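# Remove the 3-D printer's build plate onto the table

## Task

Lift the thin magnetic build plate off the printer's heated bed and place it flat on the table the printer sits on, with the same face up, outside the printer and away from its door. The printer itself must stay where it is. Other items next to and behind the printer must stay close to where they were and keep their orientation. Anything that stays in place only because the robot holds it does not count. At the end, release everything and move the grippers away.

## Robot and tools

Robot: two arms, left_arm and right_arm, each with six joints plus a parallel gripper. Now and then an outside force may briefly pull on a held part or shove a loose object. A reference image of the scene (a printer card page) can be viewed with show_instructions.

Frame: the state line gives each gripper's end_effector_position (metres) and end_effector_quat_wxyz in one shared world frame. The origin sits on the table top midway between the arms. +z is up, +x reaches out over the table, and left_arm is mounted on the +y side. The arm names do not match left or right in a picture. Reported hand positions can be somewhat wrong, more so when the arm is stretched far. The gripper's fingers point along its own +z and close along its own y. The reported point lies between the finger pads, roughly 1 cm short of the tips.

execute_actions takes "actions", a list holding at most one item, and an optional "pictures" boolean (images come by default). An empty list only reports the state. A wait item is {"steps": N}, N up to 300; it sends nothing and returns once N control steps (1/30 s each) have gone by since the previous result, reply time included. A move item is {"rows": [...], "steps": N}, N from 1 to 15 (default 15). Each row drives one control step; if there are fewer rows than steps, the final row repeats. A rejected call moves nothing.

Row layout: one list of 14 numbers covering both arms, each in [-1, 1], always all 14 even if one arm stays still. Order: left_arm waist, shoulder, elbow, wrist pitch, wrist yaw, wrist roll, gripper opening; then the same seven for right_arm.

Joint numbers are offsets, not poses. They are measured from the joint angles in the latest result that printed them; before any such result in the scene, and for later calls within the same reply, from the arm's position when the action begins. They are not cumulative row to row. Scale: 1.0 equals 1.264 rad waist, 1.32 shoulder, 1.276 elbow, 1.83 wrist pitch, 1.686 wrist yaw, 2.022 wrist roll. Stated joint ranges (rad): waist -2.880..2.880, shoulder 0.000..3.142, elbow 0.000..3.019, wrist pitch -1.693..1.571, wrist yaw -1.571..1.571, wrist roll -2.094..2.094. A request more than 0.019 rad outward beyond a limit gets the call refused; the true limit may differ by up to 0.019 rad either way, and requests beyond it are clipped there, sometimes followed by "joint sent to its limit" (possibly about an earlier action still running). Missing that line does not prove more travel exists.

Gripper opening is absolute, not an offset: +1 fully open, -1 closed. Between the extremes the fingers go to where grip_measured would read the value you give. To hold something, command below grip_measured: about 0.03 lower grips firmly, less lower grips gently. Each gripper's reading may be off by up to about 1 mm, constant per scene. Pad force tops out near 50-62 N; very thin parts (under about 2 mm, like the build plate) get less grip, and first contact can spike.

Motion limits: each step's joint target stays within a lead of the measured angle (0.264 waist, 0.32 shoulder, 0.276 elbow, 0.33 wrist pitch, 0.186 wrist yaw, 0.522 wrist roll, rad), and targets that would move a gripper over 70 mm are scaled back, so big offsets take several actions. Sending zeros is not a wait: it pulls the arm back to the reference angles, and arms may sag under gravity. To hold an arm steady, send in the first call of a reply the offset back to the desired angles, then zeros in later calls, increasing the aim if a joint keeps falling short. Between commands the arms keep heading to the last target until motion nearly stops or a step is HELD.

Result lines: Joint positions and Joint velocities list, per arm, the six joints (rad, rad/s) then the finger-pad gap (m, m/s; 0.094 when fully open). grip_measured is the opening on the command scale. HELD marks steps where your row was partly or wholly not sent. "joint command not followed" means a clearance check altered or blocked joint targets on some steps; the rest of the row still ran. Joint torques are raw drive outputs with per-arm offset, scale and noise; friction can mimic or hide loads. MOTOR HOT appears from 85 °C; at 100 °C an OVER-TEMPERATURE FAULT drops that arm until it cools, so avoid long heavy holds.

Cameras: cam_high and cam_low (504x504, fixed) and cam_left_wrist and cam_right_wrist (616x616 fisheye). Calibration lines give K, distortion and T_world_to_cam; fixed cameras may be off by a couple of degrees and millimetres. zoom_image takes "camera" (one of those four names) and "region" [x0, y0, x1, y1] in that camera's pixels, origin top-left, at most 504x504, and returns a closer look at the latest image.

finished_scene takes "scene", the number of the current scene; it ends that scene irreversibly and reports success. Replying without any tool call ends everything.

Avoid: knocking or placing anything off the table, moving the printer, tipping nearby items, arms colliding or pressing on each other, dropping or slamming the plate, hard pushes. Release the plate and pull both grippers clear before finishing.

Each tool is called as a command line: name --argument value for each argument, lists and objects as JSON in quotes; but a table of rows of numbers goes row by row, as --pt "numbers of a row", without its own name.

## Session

execute_actions --actions '[]'

show_instructions

Scene clock: 0.00 s of 4100.00 s.
left_arm: end_effector_position=(+0.5137, +0.2969, +0.5084) grip_measured=+1.000 end_effector_quat_wxyz=(+0.716, +0.007, +0.698, -0.003) | right_arm: end_effector_position=(+0.5168, -0.3079, +0.4935) grip_measured=+1.000 end_effector_quat_wxyz=(+0.707, +0.004, +0.707, -0.006)
Joint positions: left_arm=[-0.001  1.032  1.064 -0.007  0.013  0.005  0.094] | right_arm=[-0.014  1.04   1.046 -0.006  0.001 -0.003  0.094]
Joint velocities: left_arm=[ 0.005 -0.015 -0.007 -0.007  0.007  0.022  0.   ] | right_arm=[-0.015 -0.005  0.002 -0.012 -0.051 -0.037  0.   ]
Joint torques (N m, as the arm reports them, + toward a larger angle): no reading
Motor temperatures (°C, as the motors report them): left_arm=[27 25 26 27 27 24] | right_arm=[25 26 32 25 25 25]

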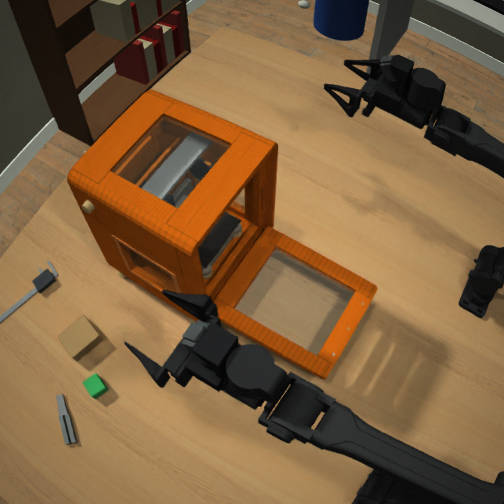

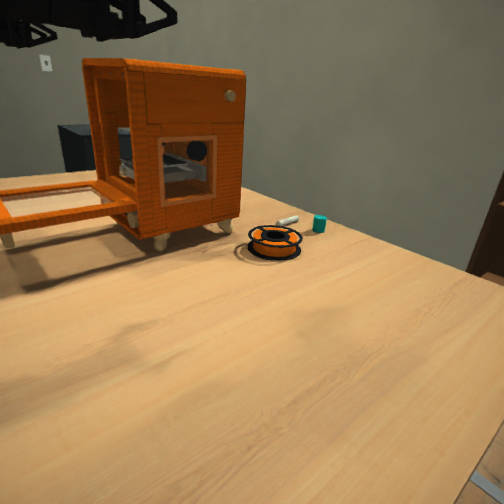

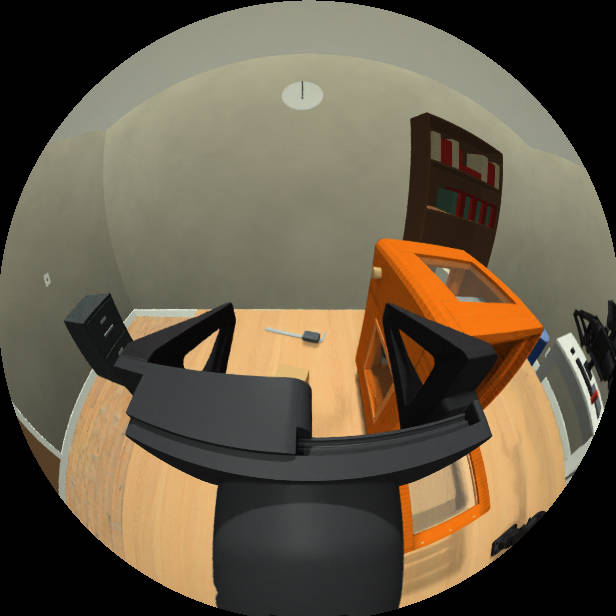

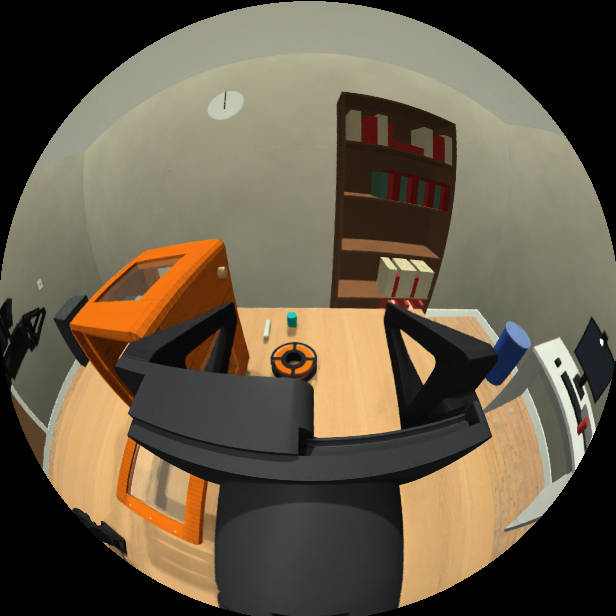

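Reference images for this scene: printer card page 3.

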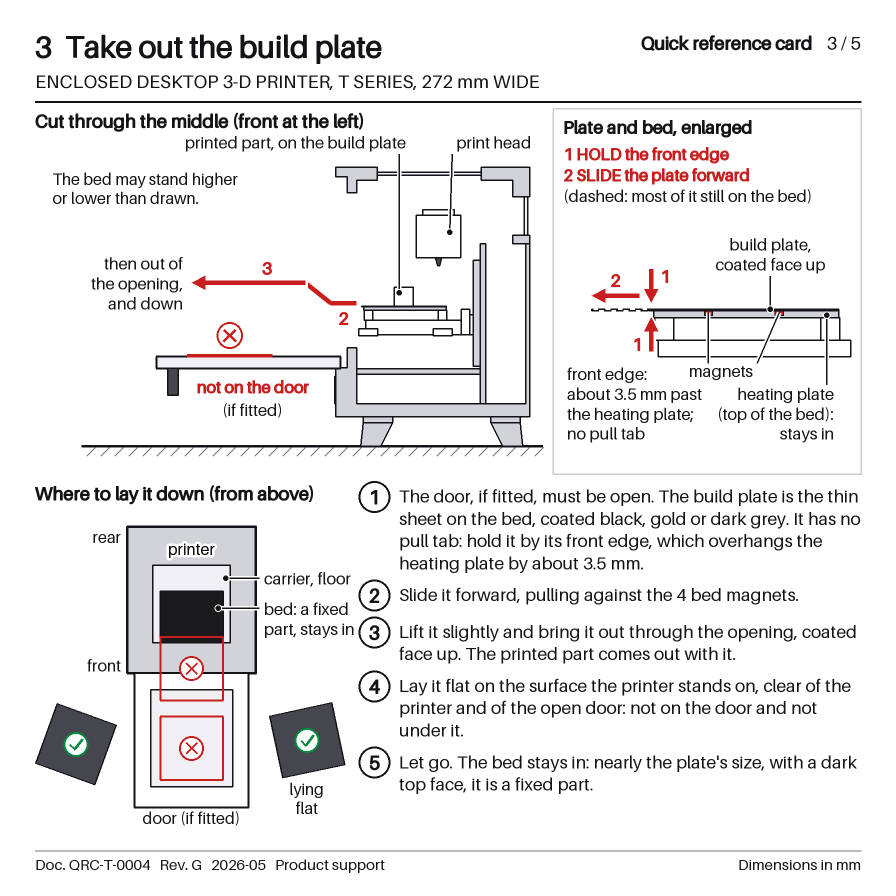

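execute_actions --actions '[{"rows":[[-0.02,0,0,0.01,-0.01,0.03,0.8,0,0,0,0,0,0,1],[-0.05,0,-0.01,0.02,-0.03,0.08,0.6,0,0,0,0,0,0,1],[-0.09,0,-0.02,0.03,-0.06,0.14,0.4,0,0,0,0,0,0,1],[-0.14,0,-0.035,0.04,-0.09,0.2,0.2,0,0,0,0,0,0,1],[-0.19,0,-0.05,0.05,-0.12,0.26,0,0,0,0,0,0,0,1],[-0.24,0,-0.065,0.06,-0.15,0.32,-0.2,0,0,0,0,0,0,1],[-0.29,0,-0.08,0.07,-0.18,0.38,-0.4,0,0,0,0,0,0,1],[-0.34,0.02,-0.095,0.09,-0.21,0.44,-0.6,0,0,0,0,0,0,1],[-0.39,0.05,-0.11,0.12,-0.24,0.5,-0.8,0,0,0,0,0,0,1],[-0.43,0.08,-0.125,0.15,-0.27,0.56,-0.8,0,0,0,0,0,0,1],[-0.465,0.11,-0.135,0.18,-0.3,0.62,-0.8,0,0,0,0,0,0,1],[-0.49,0.14,-0.145,0.21,-0.33,0.68,-0.8,0,0,0,0,0,0,1],[-0.51,0.17,-0.152,0.23,-0.36,0.73,-0.8,0,0,0,0,0,0,1],[-0.525,0.2,-0.158,0.25,-0.38,0.773,-0.8,0,0,0,0,0,0,1],[-0.532,0.22,-0.16,0.26,-0.398,0.773,-0.8,0,0,0,0,0,0,1]]}]' --pictures false

execute_actions --actions '[{"steps":22}]' --pictures false

Scene clock: 7.83 s of 4100.00 s.
left_arm: end_effector_position=(+0.4872, +0.0927, +0.4277) grip_measured=-0.798 end_effector_quat_wxyz=(+0.677, +0.255, +0.637, +0.265) | right_arm: end_effector_position=(+0.5168, -0.3079, +0.4935) grip_measured=+1.000 end_effector_quat_wxyz=(+0.707, +0.004, +0.707, -0.006)
Joint positions: left_arm=[-0.577  1.158  0.915  0.311 -0.567  0.79   0.009] | right_arm=[-0.014  1.04   1.046 -0.006  0.001 -0.003  0.094]
Joint velocities: left_arm=[-1.001  0.991 -0.266  1.116 -1.018  1.678  0.   ] | right_arm=[ 0.015 -0.005 -0.002 -0.027 -0.022 -0.022  0.   ]
Joint torques (N m, as the arm reports them, + toward a larger angle): left_arm=[-1.25 -7.82  8.04  1.67 -0.07  0.06] | right_arm=[ 0.26 -6.84  9.42  1.22  0.17 -0.09]
Motor temperatures (°C, as the motors report them): left_arm=[27 25 28 27 27 24] | right_arm=[25 26 35 25 25 25]
Steps of this call (steps 1 to 90: nothing new was sent; then 4.33 s passed at rest; steps 91 to 105: all 15 steps of this action). Readings (joint positions):
91: left_arm=[-0.002 1.032 1.064 -0.007 0.007 0.012] | right_arm=[-0.014 1.040 1.046 -0.006 0.001 -0.003]
92: left_arm=[-0.007 1.032 1.063 -0.003 -0.015 0.034] | right_arm=[-0.014 1.040 1.046 -0.006 0.001 -0.003]
94: left_arm=[-0.047 1.032 1.052 0.023 -0.102 0.133] | right_arm=[-0.014 1.040 1.046 -0.006 0.001 -0.003]
98: left_arm=[-0.238 1.033 1.001 0.078 -0.266 0.393] | right_arm=[-0.014 1.040 1.046 -0.006 0.001 -0.003]
105: the state above

Scene clock: 8.57 s of 4100.00 s.
left_arm: end_effector_position=(+0.4890, +0.0358, +0.3285) grip_measured=-0.798 end_effector_quat_wxyz=(+0.501, +0.513, +0.500, +0.485) | right_arm: end_effector_position=(+0.5168, -0.3079, +0.4935) grip_measured=+1.000 end_effector_quat_wxyz=(+0.707, +0.004, +0.707, -0.006)
Joint positions: left_arm=[-0.684  1.331  0.844  0.454 -0.655  1.547  0.009] | right_arm=[-0.014  1.04   1.046 -0.006  0.001 -0.003  0.094]
Joint velocities: left_arm=[-0.005  0.005  0.007 -0.007  0.037 -0.037 -0.001] | right_arm=[-0.005 -0.005 -0.002 -0.002 -0.051 -0.081  0.   ]
Joint torques (N m, as the arm reports them, + toward a larger angle): left_arm=[ -1.58 -13.52   9.58   2.32  -0.17   0.07] | right_arm=[ 0.27 -6.88  9.44  1.21  0.18 -0.1 ]
Motor temperatures (°C, as the motors report them): left_arm=[27 25 28 27 27 24] | right_arm=[25 26 35 25 25 25]
Steps of this call (steps 1 to 22: the robot went on to your last target). Readings (joint positions):
1: left_arm=[-0.608 1.193 0.907 0.348 -0.602 0.859] | right_arm=[-0.014 1.040 1.046 -0.006 0.001 -0.003]
2: left_arm=[-0.634 1.230 0.897 0.384 -0.629 0.947] | right_arm=[-0.014 1.040 1.046 -0.006 0.001 -0.003]
4: left_arm=[-0.671 1.300 0.878 0.428 -0.647 1.142] | right_arm=[-0.014 1.040 1.046 -0.006 0.001 -0.003]
8: left_arm=[-0.685 1.366 0.847 0.436 -0.652 1.389] | right_arm=[-0.014 1.040 1.046 -0.006 0.001 -0.003]
22: the state above

execute_actions --actions '[]'

Scene clock: 14.70 s of 4100.00 s.
left_arm: end_effector_position=(+0.4890, +0.0358, +0.3285) grip_measured=-0.798 end_effector_quat_wxyz=(+0.499, +0.515, +0.498, +0.487) | right_arm: end_effector_position=(+0.5168, -0.3079, +0.4935) grip_measured=+1.000 end_effector_quat_wxyz=(+0.707, +0.004, +0.707, -0.006)
Joint positions: left_arm=[-0.684  1.331  0.844  0.454 -0.655  1.555  0.009] | right_arm=[-0.014  1.04   1.046 -0.006  0.001 -0.003  0.094]
Joint velocities: left_arm=[ 0.005  0.005 -0.007 -0.017  0.066 -0.007  0.001] | right_arm=[-0.005  0.005 -0.002 -0.017 -0.037  0.007  0.   ]
Joint torques (N m, as the arm reports them, + toward a larger angle): left_arm=[ -1.67 -13.67   9.57   2.29  -0.16   0.08] | right_arm=[ 0.26 -6.84  9.44  1.22  0.17 -0.09]
Motor temperatures (°C, as the motors report them): left_arm=[27 25 29 27 27 24] | right_arm=[25 26 36 25 25 25]
Steps of this call (steps 1 to 30: the robot went on to your last target; steps 31 to 90: nothing new was sent; then 3.13 s passed at rest). Readings (joint positions):
1: left_arm=[-0.684 1.331 0.844 0.454 -0.655 1.549] | right_arm=[-0.014 1.040 1.046 -0.006 0.001 -0.003]
2: left_arm=[-0.684 1.331 0.844 0.454 -0.655 1.550] | right_arm=[-0.014 1.040 1.046 -0.006 0.001 -0.003]
4: left_arm=[-0.684 1.331 0.844 0.454 -0.655 1.552] | right_arm=[-0.014 1.040 1.046 -0.006 0.001 -0.003]
8: left_arm=[-0.684 1.331 0.844 0.454 -0.655 1.553] | right_arm=[-0.014 1.040 1.046 -0.006 0.001 -0.003]
90: the state above
All arms were judged still, so your last target was given up. Only a new action makes them travel on or press farther. Fingers that are still opening or closing keep moving.
camera_calibration (this result's frames):
cam_left_wrist: T_world_to_cam=[[-0.00534463, 0.00746003, -0.999958, 0.329767], [-0.548852, 0.835869, 0.00916941, 0.241957], [0.835902, 0.548878, -0.000372963, -0.303452], [0, 0, 0, 1]] pos_world=[0.388217, -0.0381459, 0.327421]

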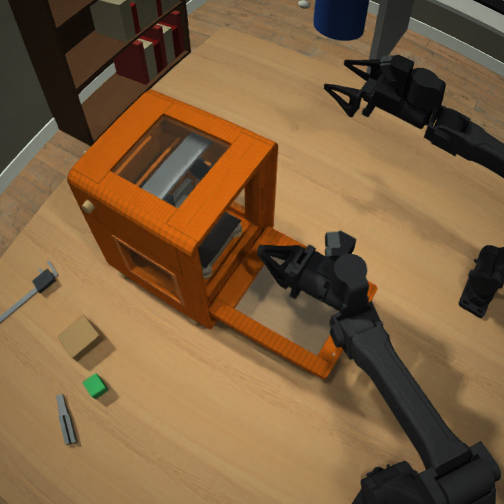

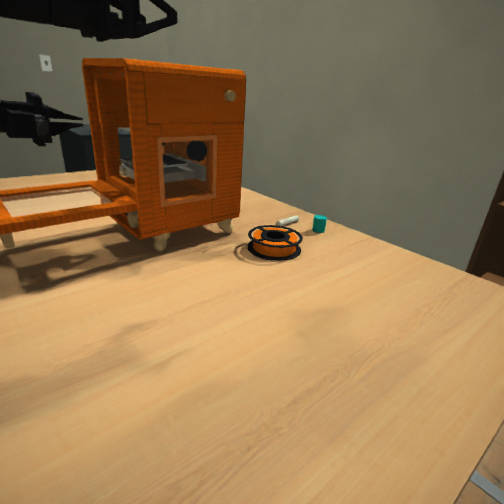

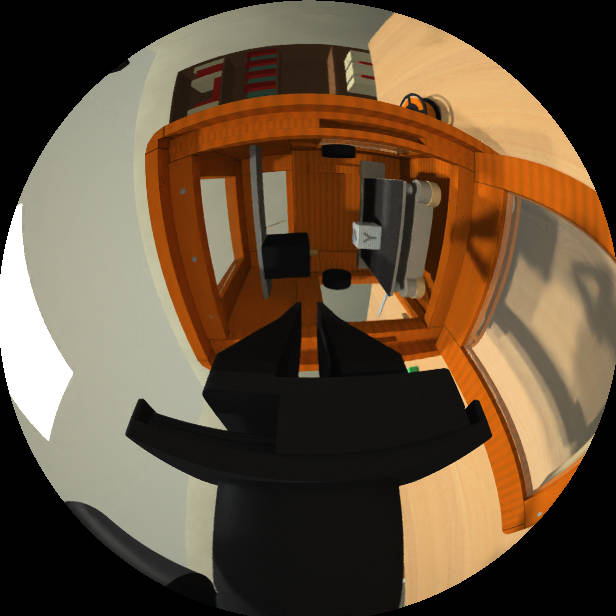

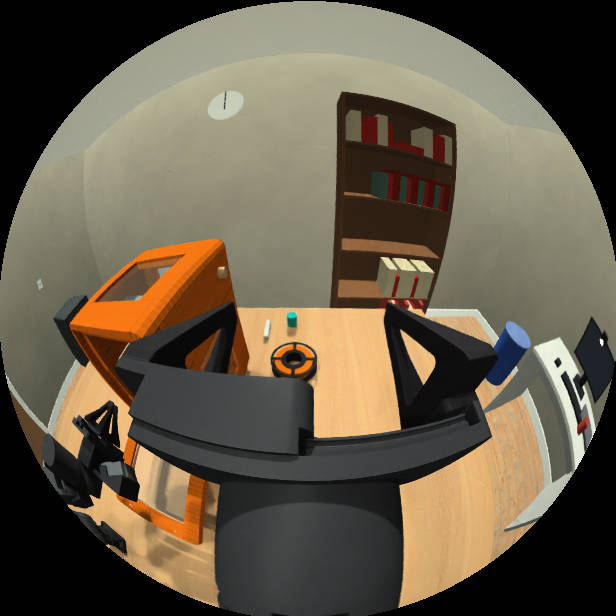

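execute_actions --actions '[{"rows":[[0.002,0.01,0.02,0.012,0,0,-0.8,0,0,0,0,0,0,1],[0.004,0.025,0.022,0.024,0,0,-0.8,0,0,0,0,0,0,1],[0.006,0.045,0.024,0.038,0,0,-0.8,0,0,0,0,0,0,1],[0.008,0.065,0.026,0.052,0,0,-0.8,0,0,0,0,0,0,1],[0.01,0.085,0.028,0.067,0,0,-0.8,0,0,0,0,0,0,1],[0.011,0.105,0.03,0.081,0,0,-0.8,0,0,0,0,0,0,1],[0.012,0.125,0.032,0.095,0,0,-0.8,0,0,0,0,0,0,1],[0.013,0.145,0.033,0.109,0,0,-0.8,0,0,0,0,0,0,1],[0.014,0.165,0.034,0.123,0,0,-0.8,0,0,0,0,0,0,1],[0.015,0.183,0.035,0.136,0,0,-0.8,0,0,0,0,0,0,1],[0.016,0.198,0.036,0.147,0,0,-0.8,0,0,0,0,0,0,1],[0.016,0.21,0.036,0.155,0,0,-0.8,0,0,0,0,0,0,1],[0.016,0.218,0.036,0.16,0,0,-0.8,0,0,0,0,0,0,1],[0.016,0.223,0.036,0.163,0,0,-0.8,0,0,0,0,0,0,1]],"steps":15}]' --pictures false

execute_actions --actions '[{"steps":12}]'

zoom_image --camera "cam_left_wrist" --region '[210, 130, 430, 350]'

Scene clock: 18.07 s of 4100.00 s.
left_arm: end_effector_position=(+0.5275, +0.0111, +0.2165) grip_measured=-0.798 end_effector_quat_wxyz=(+0.482, +0.527, +0.502, +0.487) | right_arm: end_effector_position=(+0.5168, -0.3079, +0.4935) grip_measured=+1.000 end_effector_quat_wxyz=(+0.707, +0.004, +0.707, -0.006)
Joint positions: left_arm=[-0.675  1.635  0.844  0.716 -0.655  1.555  0.009] | right_arm=[-0.014  1.04   1.046 -0.006  0.001 -0.003  0.094]
Joint velocities: left_arm=[ 0.015  0.444 -0.012  0.134 -0.081 -0.037  0.001] | right_arm=[-0.005 -0.005 -0.002  0.007 -0.066 -0.007  0.   ]
Joint torques (N m, as the arm reports them, + toward a larger angle): left_arm=[ -1.58 -19.54  10.34   2.75  -0.07  -0.04] | right_arm=[ 0.28 -6.9   9.42  1.21  0.17 -0.09]
Motor temperatures (°C, as the motors report them): left_arm=[27 26 29 27 27 24] | right_arm=[25 26 37 25 25 25]
Steps of this call (steps 1 to 86: nothing new was sent; steps 87 to 101: all 15 steps of this action). Readings (joint positions):
87: left_arm=[-0.684 1.331 0.844 0.455 -0.655 1.555] | right_arm=[-0.014 1.040 1.046 -0.006 0.001 -0.003]
88: left_arm=[-0.684 1.333 0.844 0.461 -0.655 1.555] | right_arm=[-0.014 1.040 1.046 -0.006 0.001 -0.003]
90: left_arm=[-0.684 1.348 0.844 0.495 -0.655 1.555] | right_arm=[-0.014 1.040 1.046 -0.006 0.001 -0.003]
94: left_arm=[-0.683 1.436 0.844 0.595 -0.655 1.555] | right_arm=[-0.014 1.040 1.046 -0.006 0.001 -0.003]
101: the state above

Scene clock: 18.47 s of 4100.00 s.
left_arm: end_effector_position=(+0.5286, +0.0108, +0.2163) grip_measured=-0.798 end_effector_quat_wxyz=(+0.487, +0.523, +0.502, +0.488) | right_arm: end_effector_position=(+0.5168, -0.3079, +0.4935) grip_measured=+1.000 end_effector_quat_wxyz=(+0.707, +0.004, +0.707, -0.006)
Joint positions: left_arm=[-0.674  1.643  0.844  0.736 -0.655  1.555  0.009] | right_arm=[-0.014  1.04   1.046 -0.006  0.001 -0.003  0.094]
Joint velocities: left_arm=[-0.024 -0.015 -0.012 -0.002 -0.037  0.081  0.001] | right_arm=[ 0.005 -0.015 -0.002 -0.012 -0.037 -0.007  0.   ]
Joint torques (N m, as the arm reports them, + toward a larger angle): left_arm=[ -1.27 -18.11  10.27   2.32  -0.07  -0.03] | right_arm=[ 0.23 -6.86  9.42  1.22  0.18 -0.09]
Motor temperatures (°C, as the motors report them): left_arm=[27 26 29 27 27 24] | right_arm=[25 26 37 25 25 25]
Steps of this call (steps 1 to 12: the robot went on to your last target). Readings (joint positions):
1: left_arm=[-0.675 1.647 0.844 0.719 -0.655 1.555] | right_arm=[-0.014 1.040 1.046 -0.006 0.001 -0.003]
2: left_arm=[-0.675 1.653 0.844 0.721 -0.655 1.555] | right_arm=[-0.014 1.040 1.046 -0.006 0.001 -0.003]
4: left_arm=[-0.674 1.652 0.844 0.726 -0.655 1.555] | right_arm=[-0.014 1.040 1.046 -0.006 0.001 -0.003]
8: left_arm=[-0.674 1.645 0.844 0.735 -0.655 1.555] | right_arm=[-0.014 1.040 1.046 -0.006 0.001 -0.003]
12: the state above
camera_calibration (this result's frames):
cam_left_wrist: T_world_to_cam=[[-0.0283503, 0.0257461, -0.999266, 0.22982], [-0.556267, 0.830172, 0.0371713, 0.283611], [0.83052, 0.556913, -0.00921389, -0.318234], [0, 0, 0, 1]] pos_world=[0.428579, -0.0641347, 0.216177]

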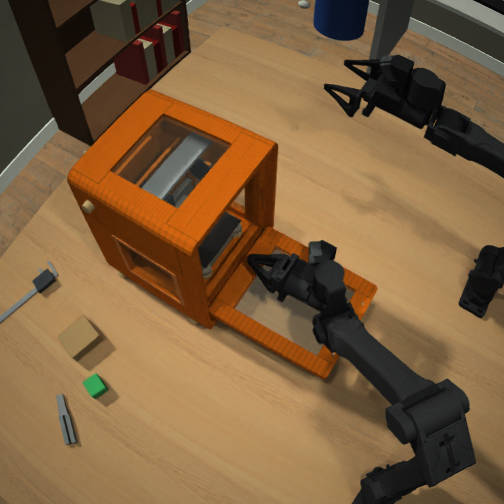

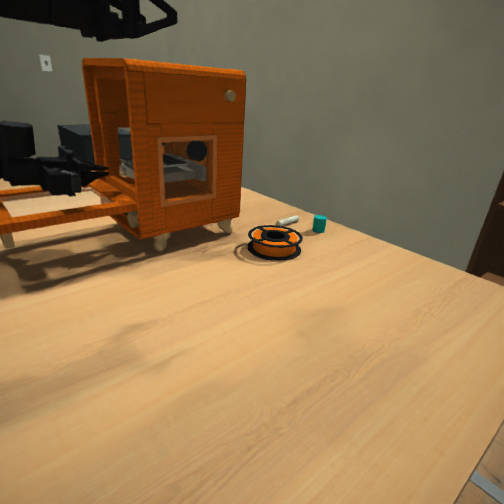

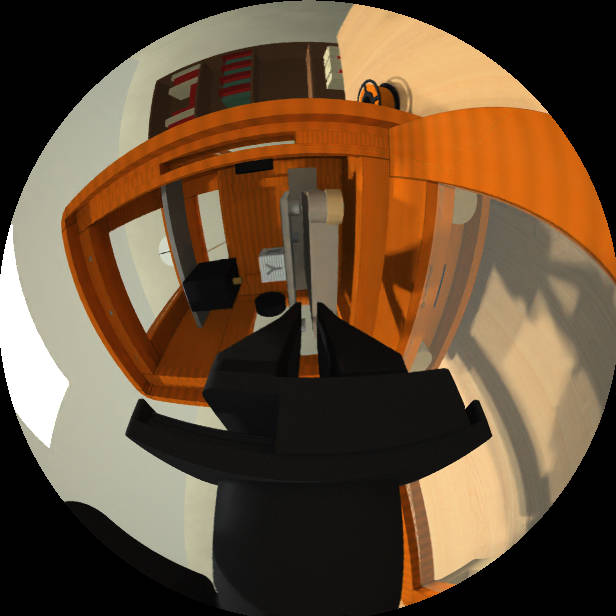

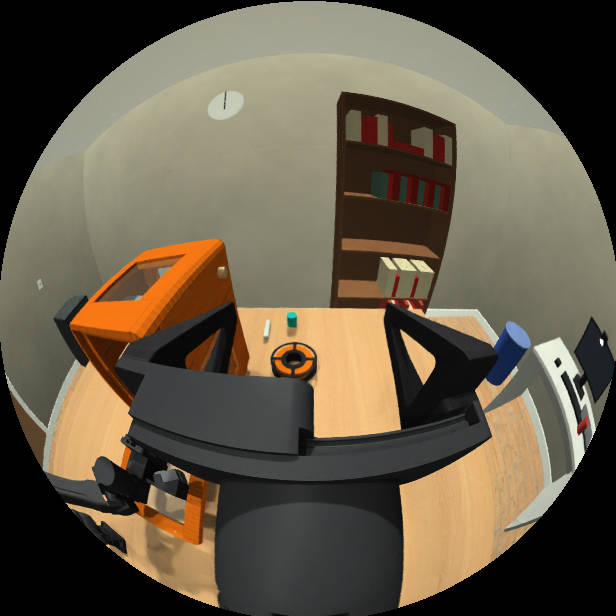

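Region (210, 130, 430, 350) of cam_left_wrist's 616x616 image, scaled by 2.291, with more detail than that image has.

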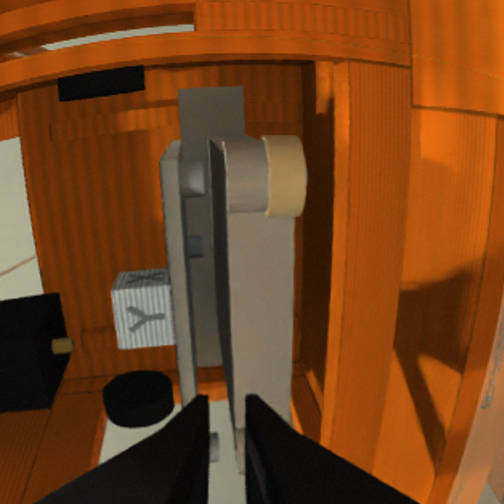

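execute_actions --actions '[{"rows":[[0.008,0,0.04,-0.002,0.003,-0.003,-0.82,0,0,0,0,0,0,1],[0.011,0.002,0.05,-0.005,0.006,-0.005,-0.84,0,0,0,0,0,0,1],[0.015,0.005,0.06,-0.008,0.009,-0.007,-0.86,0,0,0,0,0,0,1],[0.019,0.008,0.07,-0.011,0.012,-0.009,-0.88,0,0,0,0,0,0,1],[0.023,0.011,0.078,-0.014,0.015,-0.011,-0.9,0,0,0,0,0,0,1],[0.027,0.014,0.086,-0.017,0.018,-0.013,-0.9,0,0,0,0,0,0,1],[0.031,0.017,0.094,-0.02,0.021,-0.013,-0.9,0,0,0,0,0,0,1],[0.035,0.02,0.101,-0.023,0.024,-0.013,-0.9,0,0,0,0,0,0,1],[0.039,0.023,0.108,-0.026,0.027,-0.013,-0.9,0,0,0,0,0,0,1],[0.043,0.026,0.114,-0.029,0.03,-0.013,-0.9,0,0,0,0,0,0,1],[0.046,0.029,0.12,-0.031,0.032,-0.013,-0.9,0,0,0,0,0,0,1],[0.049,0.032,0.125,-0.033,0.034,-0.013,-0.9,0,0,0,0,0,0,1],[0.051,0.034,0.128,-0.035,0.036,-0.013,-0.9,0,0,0,0,0,0,1],[0.053,0.036,0.13,-0.036,0.037,-0.013,-0.9,0,0,0,0,0,0,1]],"steps":15}]' --pictures false

execute_actions --actions '[{"steps":12}]'

zoom_image --camera "cam_left_wrist" --region '[250, 210, 370, 330]'

zoom_image --camera "cam_high" --region '[180, 200, 280, 300]'

Scene clock: 25.37 s of 4100.00 s.
left_arm: end_effector_position=(+0.5719, +0.0114, +0.2468) grip_measured=-0.898 end_effector_quat_wxyz=(+0.503, +0.507, +0.503, +0.486) | right_arm: end_effector_position=(+0.5168, -0.3079, +0.4935) grip_measured=+1.000 end_effector_quat_wxyz=(+0.707, +0.004, +0.707, -0.006)
Joint positions: left_arm=[-0.618  1.669  0.962  0.681 -0.597  1.543  0.005] | right_arm=[-0.014  1.04   1.046 -0.006  0.001 -0.003  0.094]
Joint velocities: left_arm=[ 0.103  0.063  0.066 -0.046  0.037  0.007 -0.   ] | right_arm=[ 0.005  0.005  0.017  0.007 -0.007 -0.007  0.   ]
Joint torques (N m, as the arm reports them, + toward a larger angle): left_arm=[ -2.04 -16.15  10.62   1.4    0.08  -0.15] | right_arm=[ 0.28 -6.9   9.43  1.21  0.18 -0.09]
Motor temperatures (°C, as the motors report them): left_arm=[27 26 30 27 27 24] | right_arm=[25 26 38 25 25 25]
Steps of this call (steps 1 to 30: the robot went on to your last target; steps 31 to 90: nothing new was sent; then 3.40 s passed at rest; steps 91 to 105: all 15 steps of this action). Readings (joint positions):
91: left_arm=[-0.674 1.643 0.844 0.736 -0.654 1.555] | right_arm=[-0.014 1.040 1.046 -0.006 0.001 -0.003]
92: left_arm=[-0.674 1.643 0.845 0.735 -0.651 1.555] | right_arm=[-0.014 1.040 1.046 -0.006 0.001 -0.003]
94: left_arm=[-0.673 1.644 0.854 0.728 -0.642 1.554] | right_arm=[-0.014 1.040 1.046 -0.006 0.001 -0.003]
98: left_arm=[-0.658 1.651 0.900 0.709 -0.621 1.548] | right_arm=[-0.014 1.040 1.046 -0.006 0.001 -0.003]
105: the state above

Scene clock: 25.77 s of 4100.00 s.
left_arm: end_effector_position=(+0.5748, +0.0135, +0.2395) grip_measured=-0.898 end_effector_quat_wxyz=(+0.497, +0.511, +0.506, +0.486) | right_arm: end_effector_position=(+0.5168, -0.3079, +0.4935) grip_measured=+1.000 end_effector_quat_wxyz=(+0.707, +0.004, +0.707, -0.006)
Joint positions: left_arm=[-0.612  1.68   0.964  0.675 -0.595  1.542  0.005] | right_arm=[-0.014  1.04   1.046 -0.006  0.001 -0.003  0.094]
Joint velocities: left_arm=[-0.015 -0.024 -0.012 -0.022 -0.007  0.066  0.   ] | right_arm=[ 0.005 -0.005  0.007 -0.007 -0.081 -0.007  0.   ]
Joint torques (N m, as the arm reports them, + toward a larger angle): left_arm=[ -1.83 -16.76  10.75   1.44   0.05  -0.16] | right_arm=[ 0.2  -6.89  9.44  1.23  0.17 -0.09]
Motor temperatures (°C, as the motors report them): left_arm=[27 26 30 27 27 24] | right_arm=[25 26 38 25 25 25]
Steps of this call (steps 1 to 12: the robot went on to your last target). Readings (joint positions):
1: left_arm=[-0.615 1.672 0.964 0.680 -0.596 1.543] | right_arm=[-0.014 1.040 1.046 -0.006 0.001 -0.003]
2: left_arm=[-0.613 1.673 0.964 0.679 -0.596 1.543] | right_arm=[-0.014 1.040 1.046 -0.006 0.001 -0.003]
4: left_arm=[-0.612 1.677 0.964 0.676 -0.596 1.542] | right_arm=[-0.014 1.040 1.046 -0.006 0.001 -0.003]
8: left_arm=[-0.612 1.680 0.964 0.675 -0.595 1.542] | right_arm=[-0.014 1.040 1.046 -0.006 0.001 -0.003]
12: the state above
camera_calibration (this result's frames):
cam_left_wrist: T_world_to_cam=[[-0.0133834, -0.00179236, -0.999909, 0.24614], [-0.559295, 0.828947, 0.00600005, 0.315444], [0.828861, 0.559324, -0.0120966, -0.356313], [0, 0, 0, 1]] pos_world=[0.475054, -0.0617505, 0.239914]

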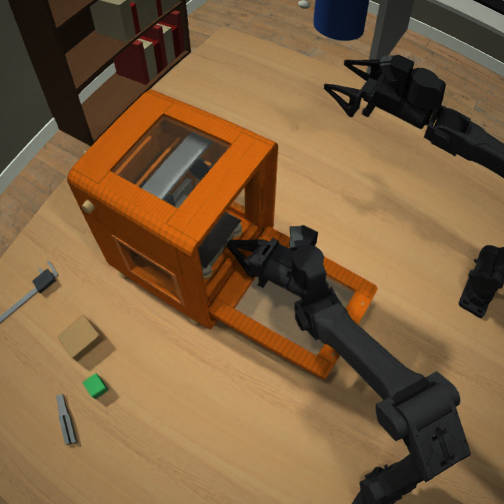

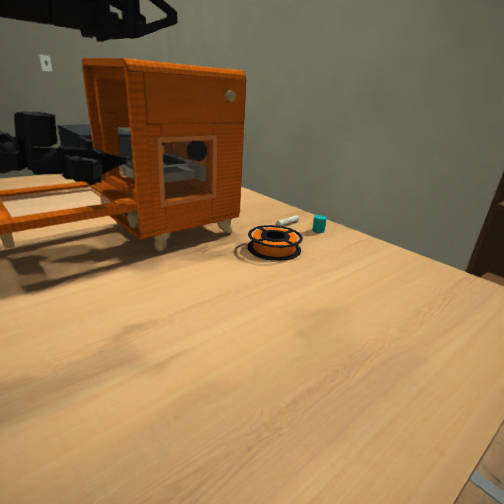

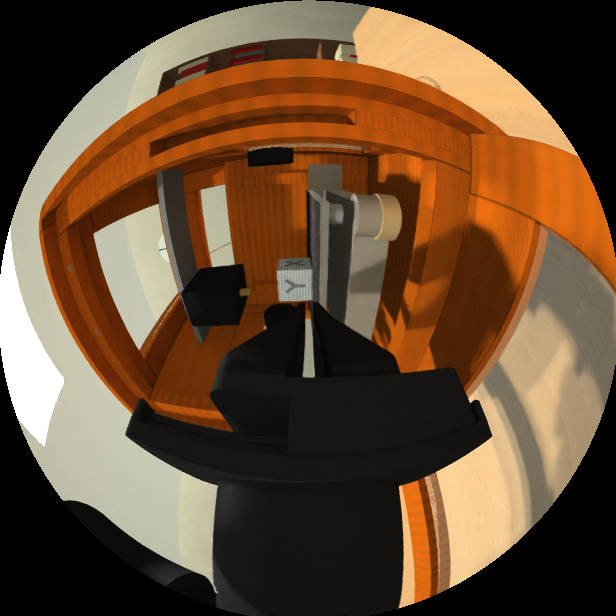

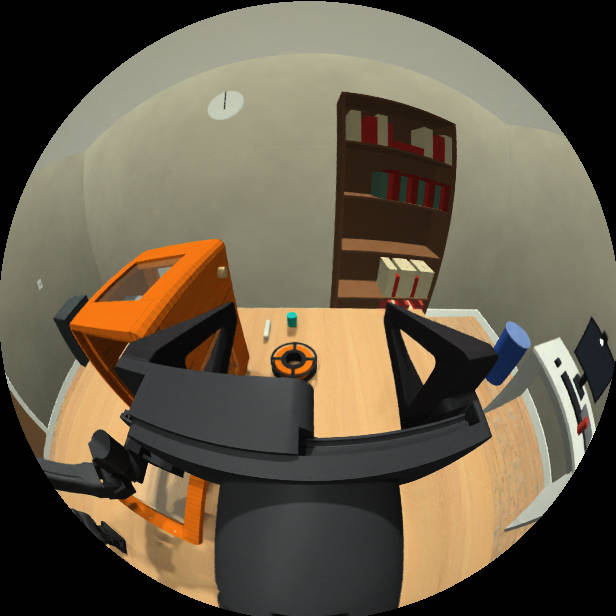

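Region (250, 210, 370, 330) of cam_left_wrist's 616x616 image, scaled by 4.200, with more detail than that image has.

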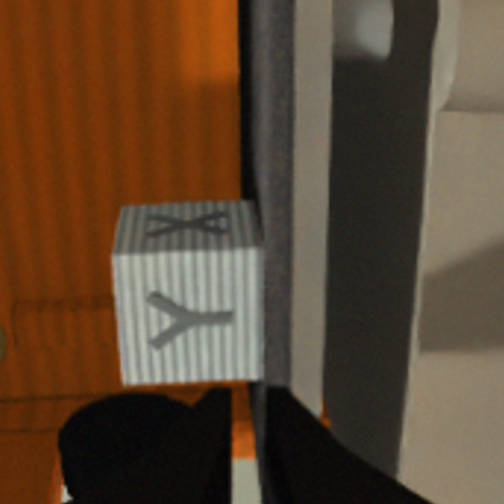

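Region (180, 200, 280, 300) of cam_high's 504x504 image, scaled by 5.040, with more detail than that image has.

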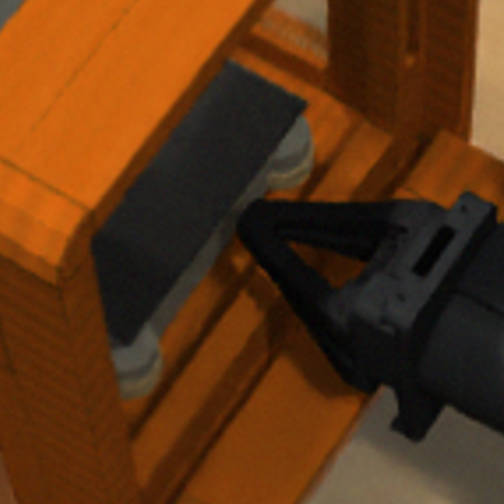

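execute_actions --actions '[{"rows":[[0,0.008,0.025,0,0,0,-0.92,0,0,0,0,0,0,1],[0,0.01,0.025,0,0,0,-0.92,0,0,0,0,0,0,1],[0,0.012,0.025,0,0,0,-0.92,0,0,0,0,0,0,1],[0,0.014,0.025,0,0,0,-0.92,0,0,0,0,0,0,1],[0,0.0155,0.025,0,0,0,-0.92,0,0,0,0,0,0,1]],"steps":15}]'

zoom_image --camera "cam_left_wrist" --region '[270, 250, 350, 330]'

zoom_image --camera "cam_high" --region '[200, 215, 260, 275]'

Scene clock: 28.07 s of 4100.00 s.
left_arm: end_effector_position=(+0.5756, +0.0130, +0.2343) grip_measured=-0.918 end_effector_quat_wxyz=(+0.494, +0.514, +0.506, +0.485) | right_arm: end_effector_position=(+0.5168, -0.3079, +0.4935) grip_measured=+1.000 end_effector_quat_wxyz=(+0.707, +0.004, +0.707, -0.006)
Joint positions: left_arm=[-0.612  1.689  0.964  0.675 -0.595  1.542  0.004] | right_arm=[-0.014  1.04   1.046 -0.006  0.001 -0.003  0.094]
Joint velocities: left_arm=[-0.015  0.005 -0.012 -0.022 -0.007 -0.066  0.001] | right_arm=[-0.005  0.005 -0.002 -0.002 -0.022  0.022  0.   ]
Joint torques (N m, as the arm reports them, + toward a larger angle): left_arm=[ -2.38 -16.61   9.69   1.65  -0.07  -0.05] | right_arm=[ 0.26 -6.9   9.42  1.21  0.17 -0.09]
Motor temperatures (°C, as the motors report them): left_arm=[27 26 30 27 27 24] | right_arm=[25 26 38 25 25 25]
Steps of this call (steps 1 to 30: the robot went on to your last target; steps 31 to 54: nothing new was sent; steps 55 to 69: all 15 steps of this action). Readings (joint positions):
55: left_arm=[-0.612 1.680 0.964 0.675 -0.595 1.542] | right_arm=[-0.014 1.040 1.046 -0.006 0.001 -0.003]
56: left_arm=[-0.612 1.680 0.964 0.675 -0.595 1.542] | right_arm=[-0.014 1.040 1.046 -0.006 0.001 -0.003]
58: left_arm=[-0.612 1.681 0.964 0.675 -0.595 1.542] | right_arm=[-0.014 1.040 1.046 -0.006 0.001 -0.003]
62: left_arm=[-0.612 1.685 0.964 0.675 -0.595 1.542] | right_arm=[-0.014 1.040 1.046 -0.006 0.001 -0.003]
69: the state above
camera_calibration (this result's frames):
cam_left_wrist: T_world_to_cam=[[-0.0202503, 0.00303042, -0.99979, 0.244861], [-0.559227, 0.828899, 0.0138393, 0.314433], [0.828767, 0.55939, -0.0150907, -0.355939], [0, 0, 0, 1]] pos_world=[0.475789, -0.0622663, 0.235087]

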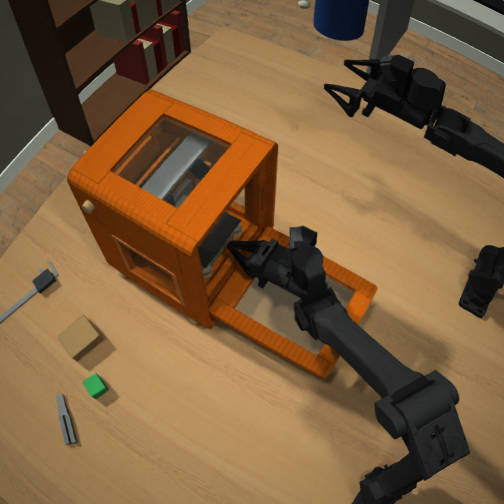

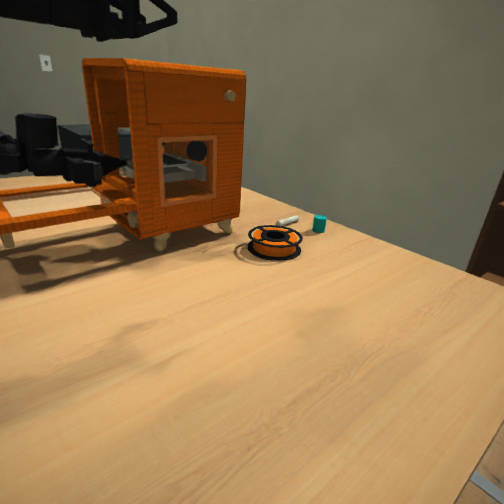

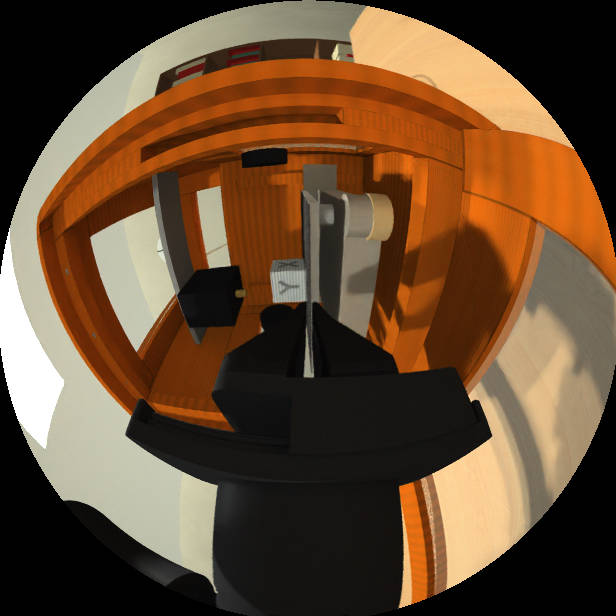

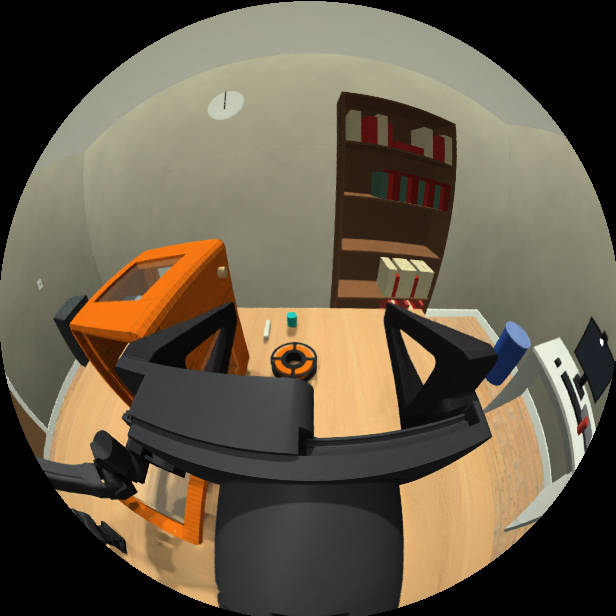

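Region (270, 250, 350, 330) of cam_left_wrist's 616x616 image, scaled by 6.300, with more detail than that image has.

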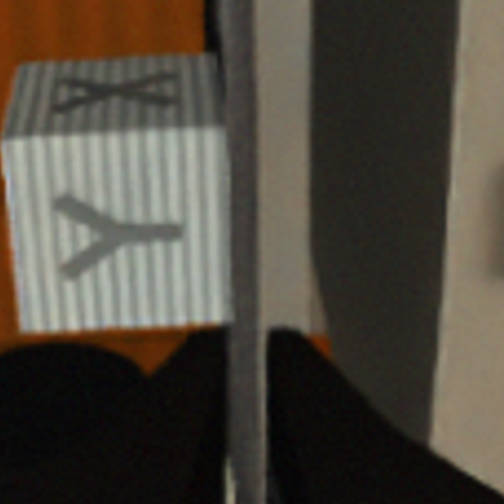

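Region (200, 215, 260, 275) of cam_high's 504x504 image, scaled by 8.400, with more detail than that image has.

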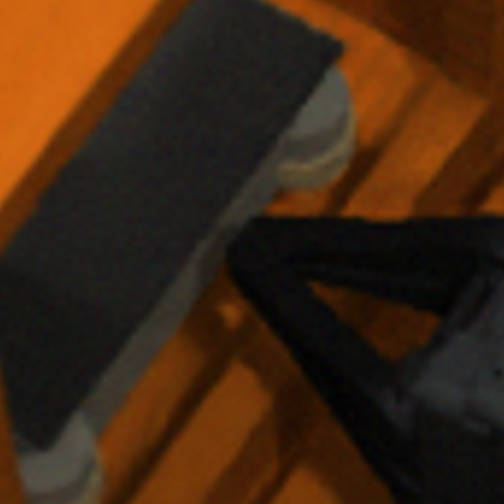

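execute_actions --actions '[{"rows":[[0.008,0.007,0.025,-0.002,0.002,0,-0.92,0,0,0,0,0,0,1],[0.01,0.007,0.025,-0.004,0.004,0,-0.92,0,0,0,0,0,0,1],[0.012,0.007,0.025,-0.004,0.005,0,-0.92,0,0,0,0,0,0,1],[0.014,0.007,0.025,-0.004,0.007,0,-0.92,0,0,0,0,0,0,1],[0.016,0.007,0.025,-0.004,0.008,0,-0.92,0,0,0,0,0,0,1],[0.018,0.007,0.025,-0.004,0.01,0,-0.92,0,0,0,0,0,0,1],[0.02,0.007,0.025,-0.004,0.011,0,-0.92,0,0,0,0,0,0,1]],"steps":15}]'

zoom_image --camera "cam_left_wrist" --region '[270, 250, 350, 330]'

zoom_image --camera "cam_high" --region '[200, 215, 260, 275]'

Scene clock: 30.97 s of 4100.00 s.
left_arm: end_effector_position=(+0.5802, +0.0199, +0.2339) grip_measured=-0.918 end_effector_quat_wxyz=(+0.493, +0.514, +0.507, +0.485) | right_arm: end_effector_position=(+0.5168, -0.3079, +0.4935) grip_measured=+1.000 end_effector_quat_wxyz=(+0.707, +0.004, +0.707, -0.006)
Joint positions: left_arm=[-0.596  1.689  0.964  0.674 -0.58   1.542  0.004] | right_arm=[-0.014  1.04   1.046 -0.006  0.001 -0.003  0.094]
Joint velocities: left_arm=[-0.015 -0.015 -0.017 -0.012  0.022  0.007 -0.   ] | right_arm=[ 0.015 -0.005  0.007 -0.002 -0.037 -0.037  0.   ]
Joint torques (N m, as the arm reports them, + toward a larger angle): left_arm=[ -1.99 -17.     9.67   1.41   0.05  -0.04] | right_arm=[ 0.27 -6.88  9.44  1.24  0.17 -0.09]
Motor temperatures (°C, as the motors report them): left_arm=[27 26 30 27 27 24] | right_arm=[25 26 38 25 25 25]
Steps of this call (steps 1 to 15: the robot went on to your last target; steps 16 to 72: nothing new was sent; steps 73 to 87: all 15 steps of this action). Readings (joint positions):
73: left_arm=[-0.612 1.689 0.964 0.675 -0.595 1.542] | right_arm=[-0.014 1.040 1.046 -0.006 0.001 -0.003]
74: left_arm=[-0.612 1.689 0.964 0.675 -0.594 1.542] | right_arm=[-0.014 1.040 1.046 -0.006 0.001 -0.003]
76: left_arm=[-0.612 1.689 0.964 0.674 -0.589 1.542] | right_arm=[-0.014 1.040 1.046 -0.006 0.001 -0.003]
80: left_arm=[-0.605 1.689 0.964 0.674 -0.581 1.542] | right_arm=[-0.014 1.040 1.046 -0.006 0.001 -0.003]
87: the state above
camera_calibration (this result's frames):
cam_left_wrist: T_world_to_cam=[[-0.021937, 0.00324652, -0.999754, 0.245497], [-0.560483, 0.828031, 0.0149872, 0.311738], [0.827876, 0.560674, -0.0163449, -0.362846], [0, 0, 0, 1]] pos_world=[0.480501, -0.0554876, 0.234834]

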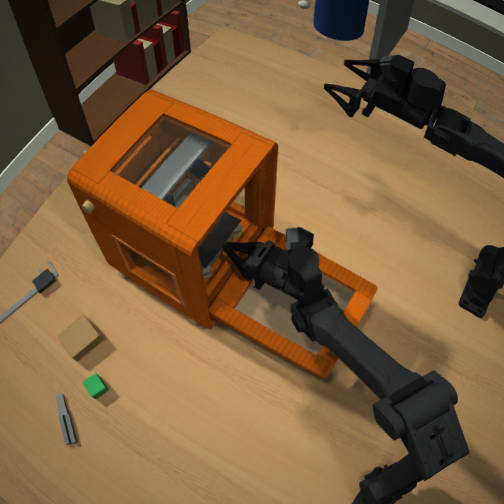

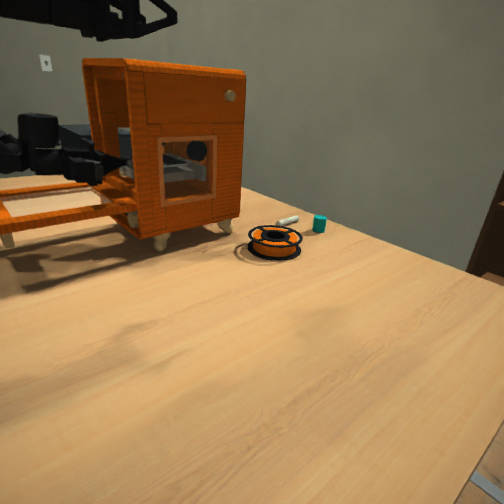

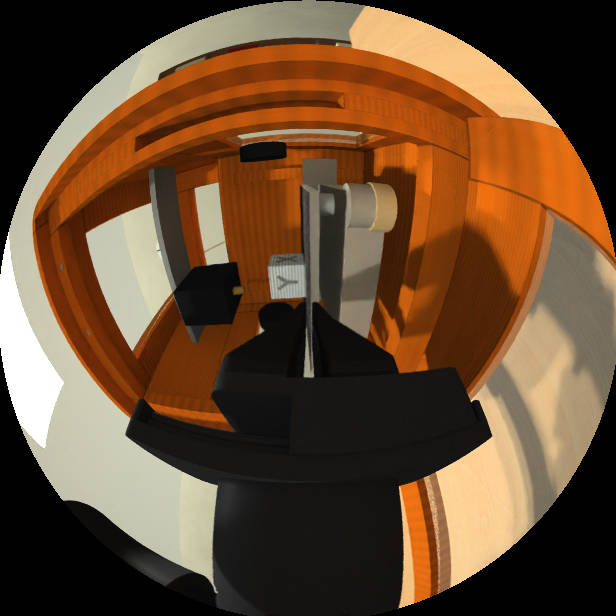

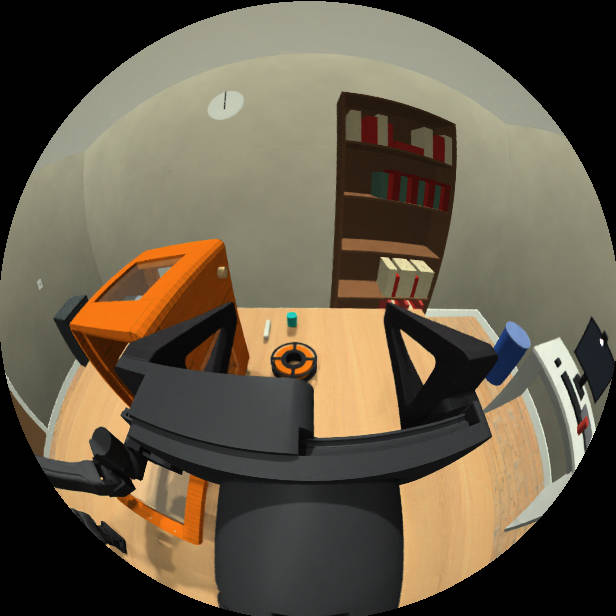

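Region (270, 250, 350, 330) of cam_left_wrist's 616x616 image, scaled by 6.300, with more detail than that image has.

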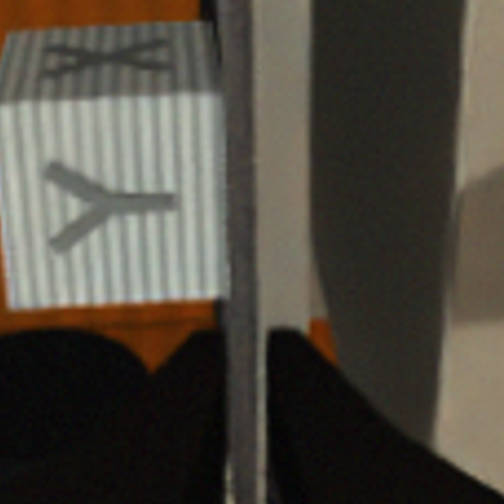

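Region (200, 215, 260, 275) of cam_high's 504x504 image, scaled by 8.400, with more detail than that image has.

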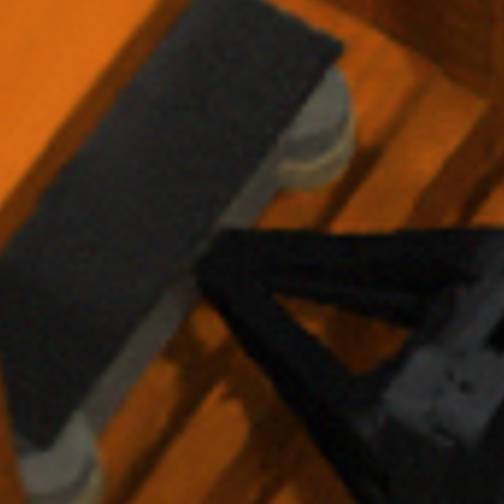

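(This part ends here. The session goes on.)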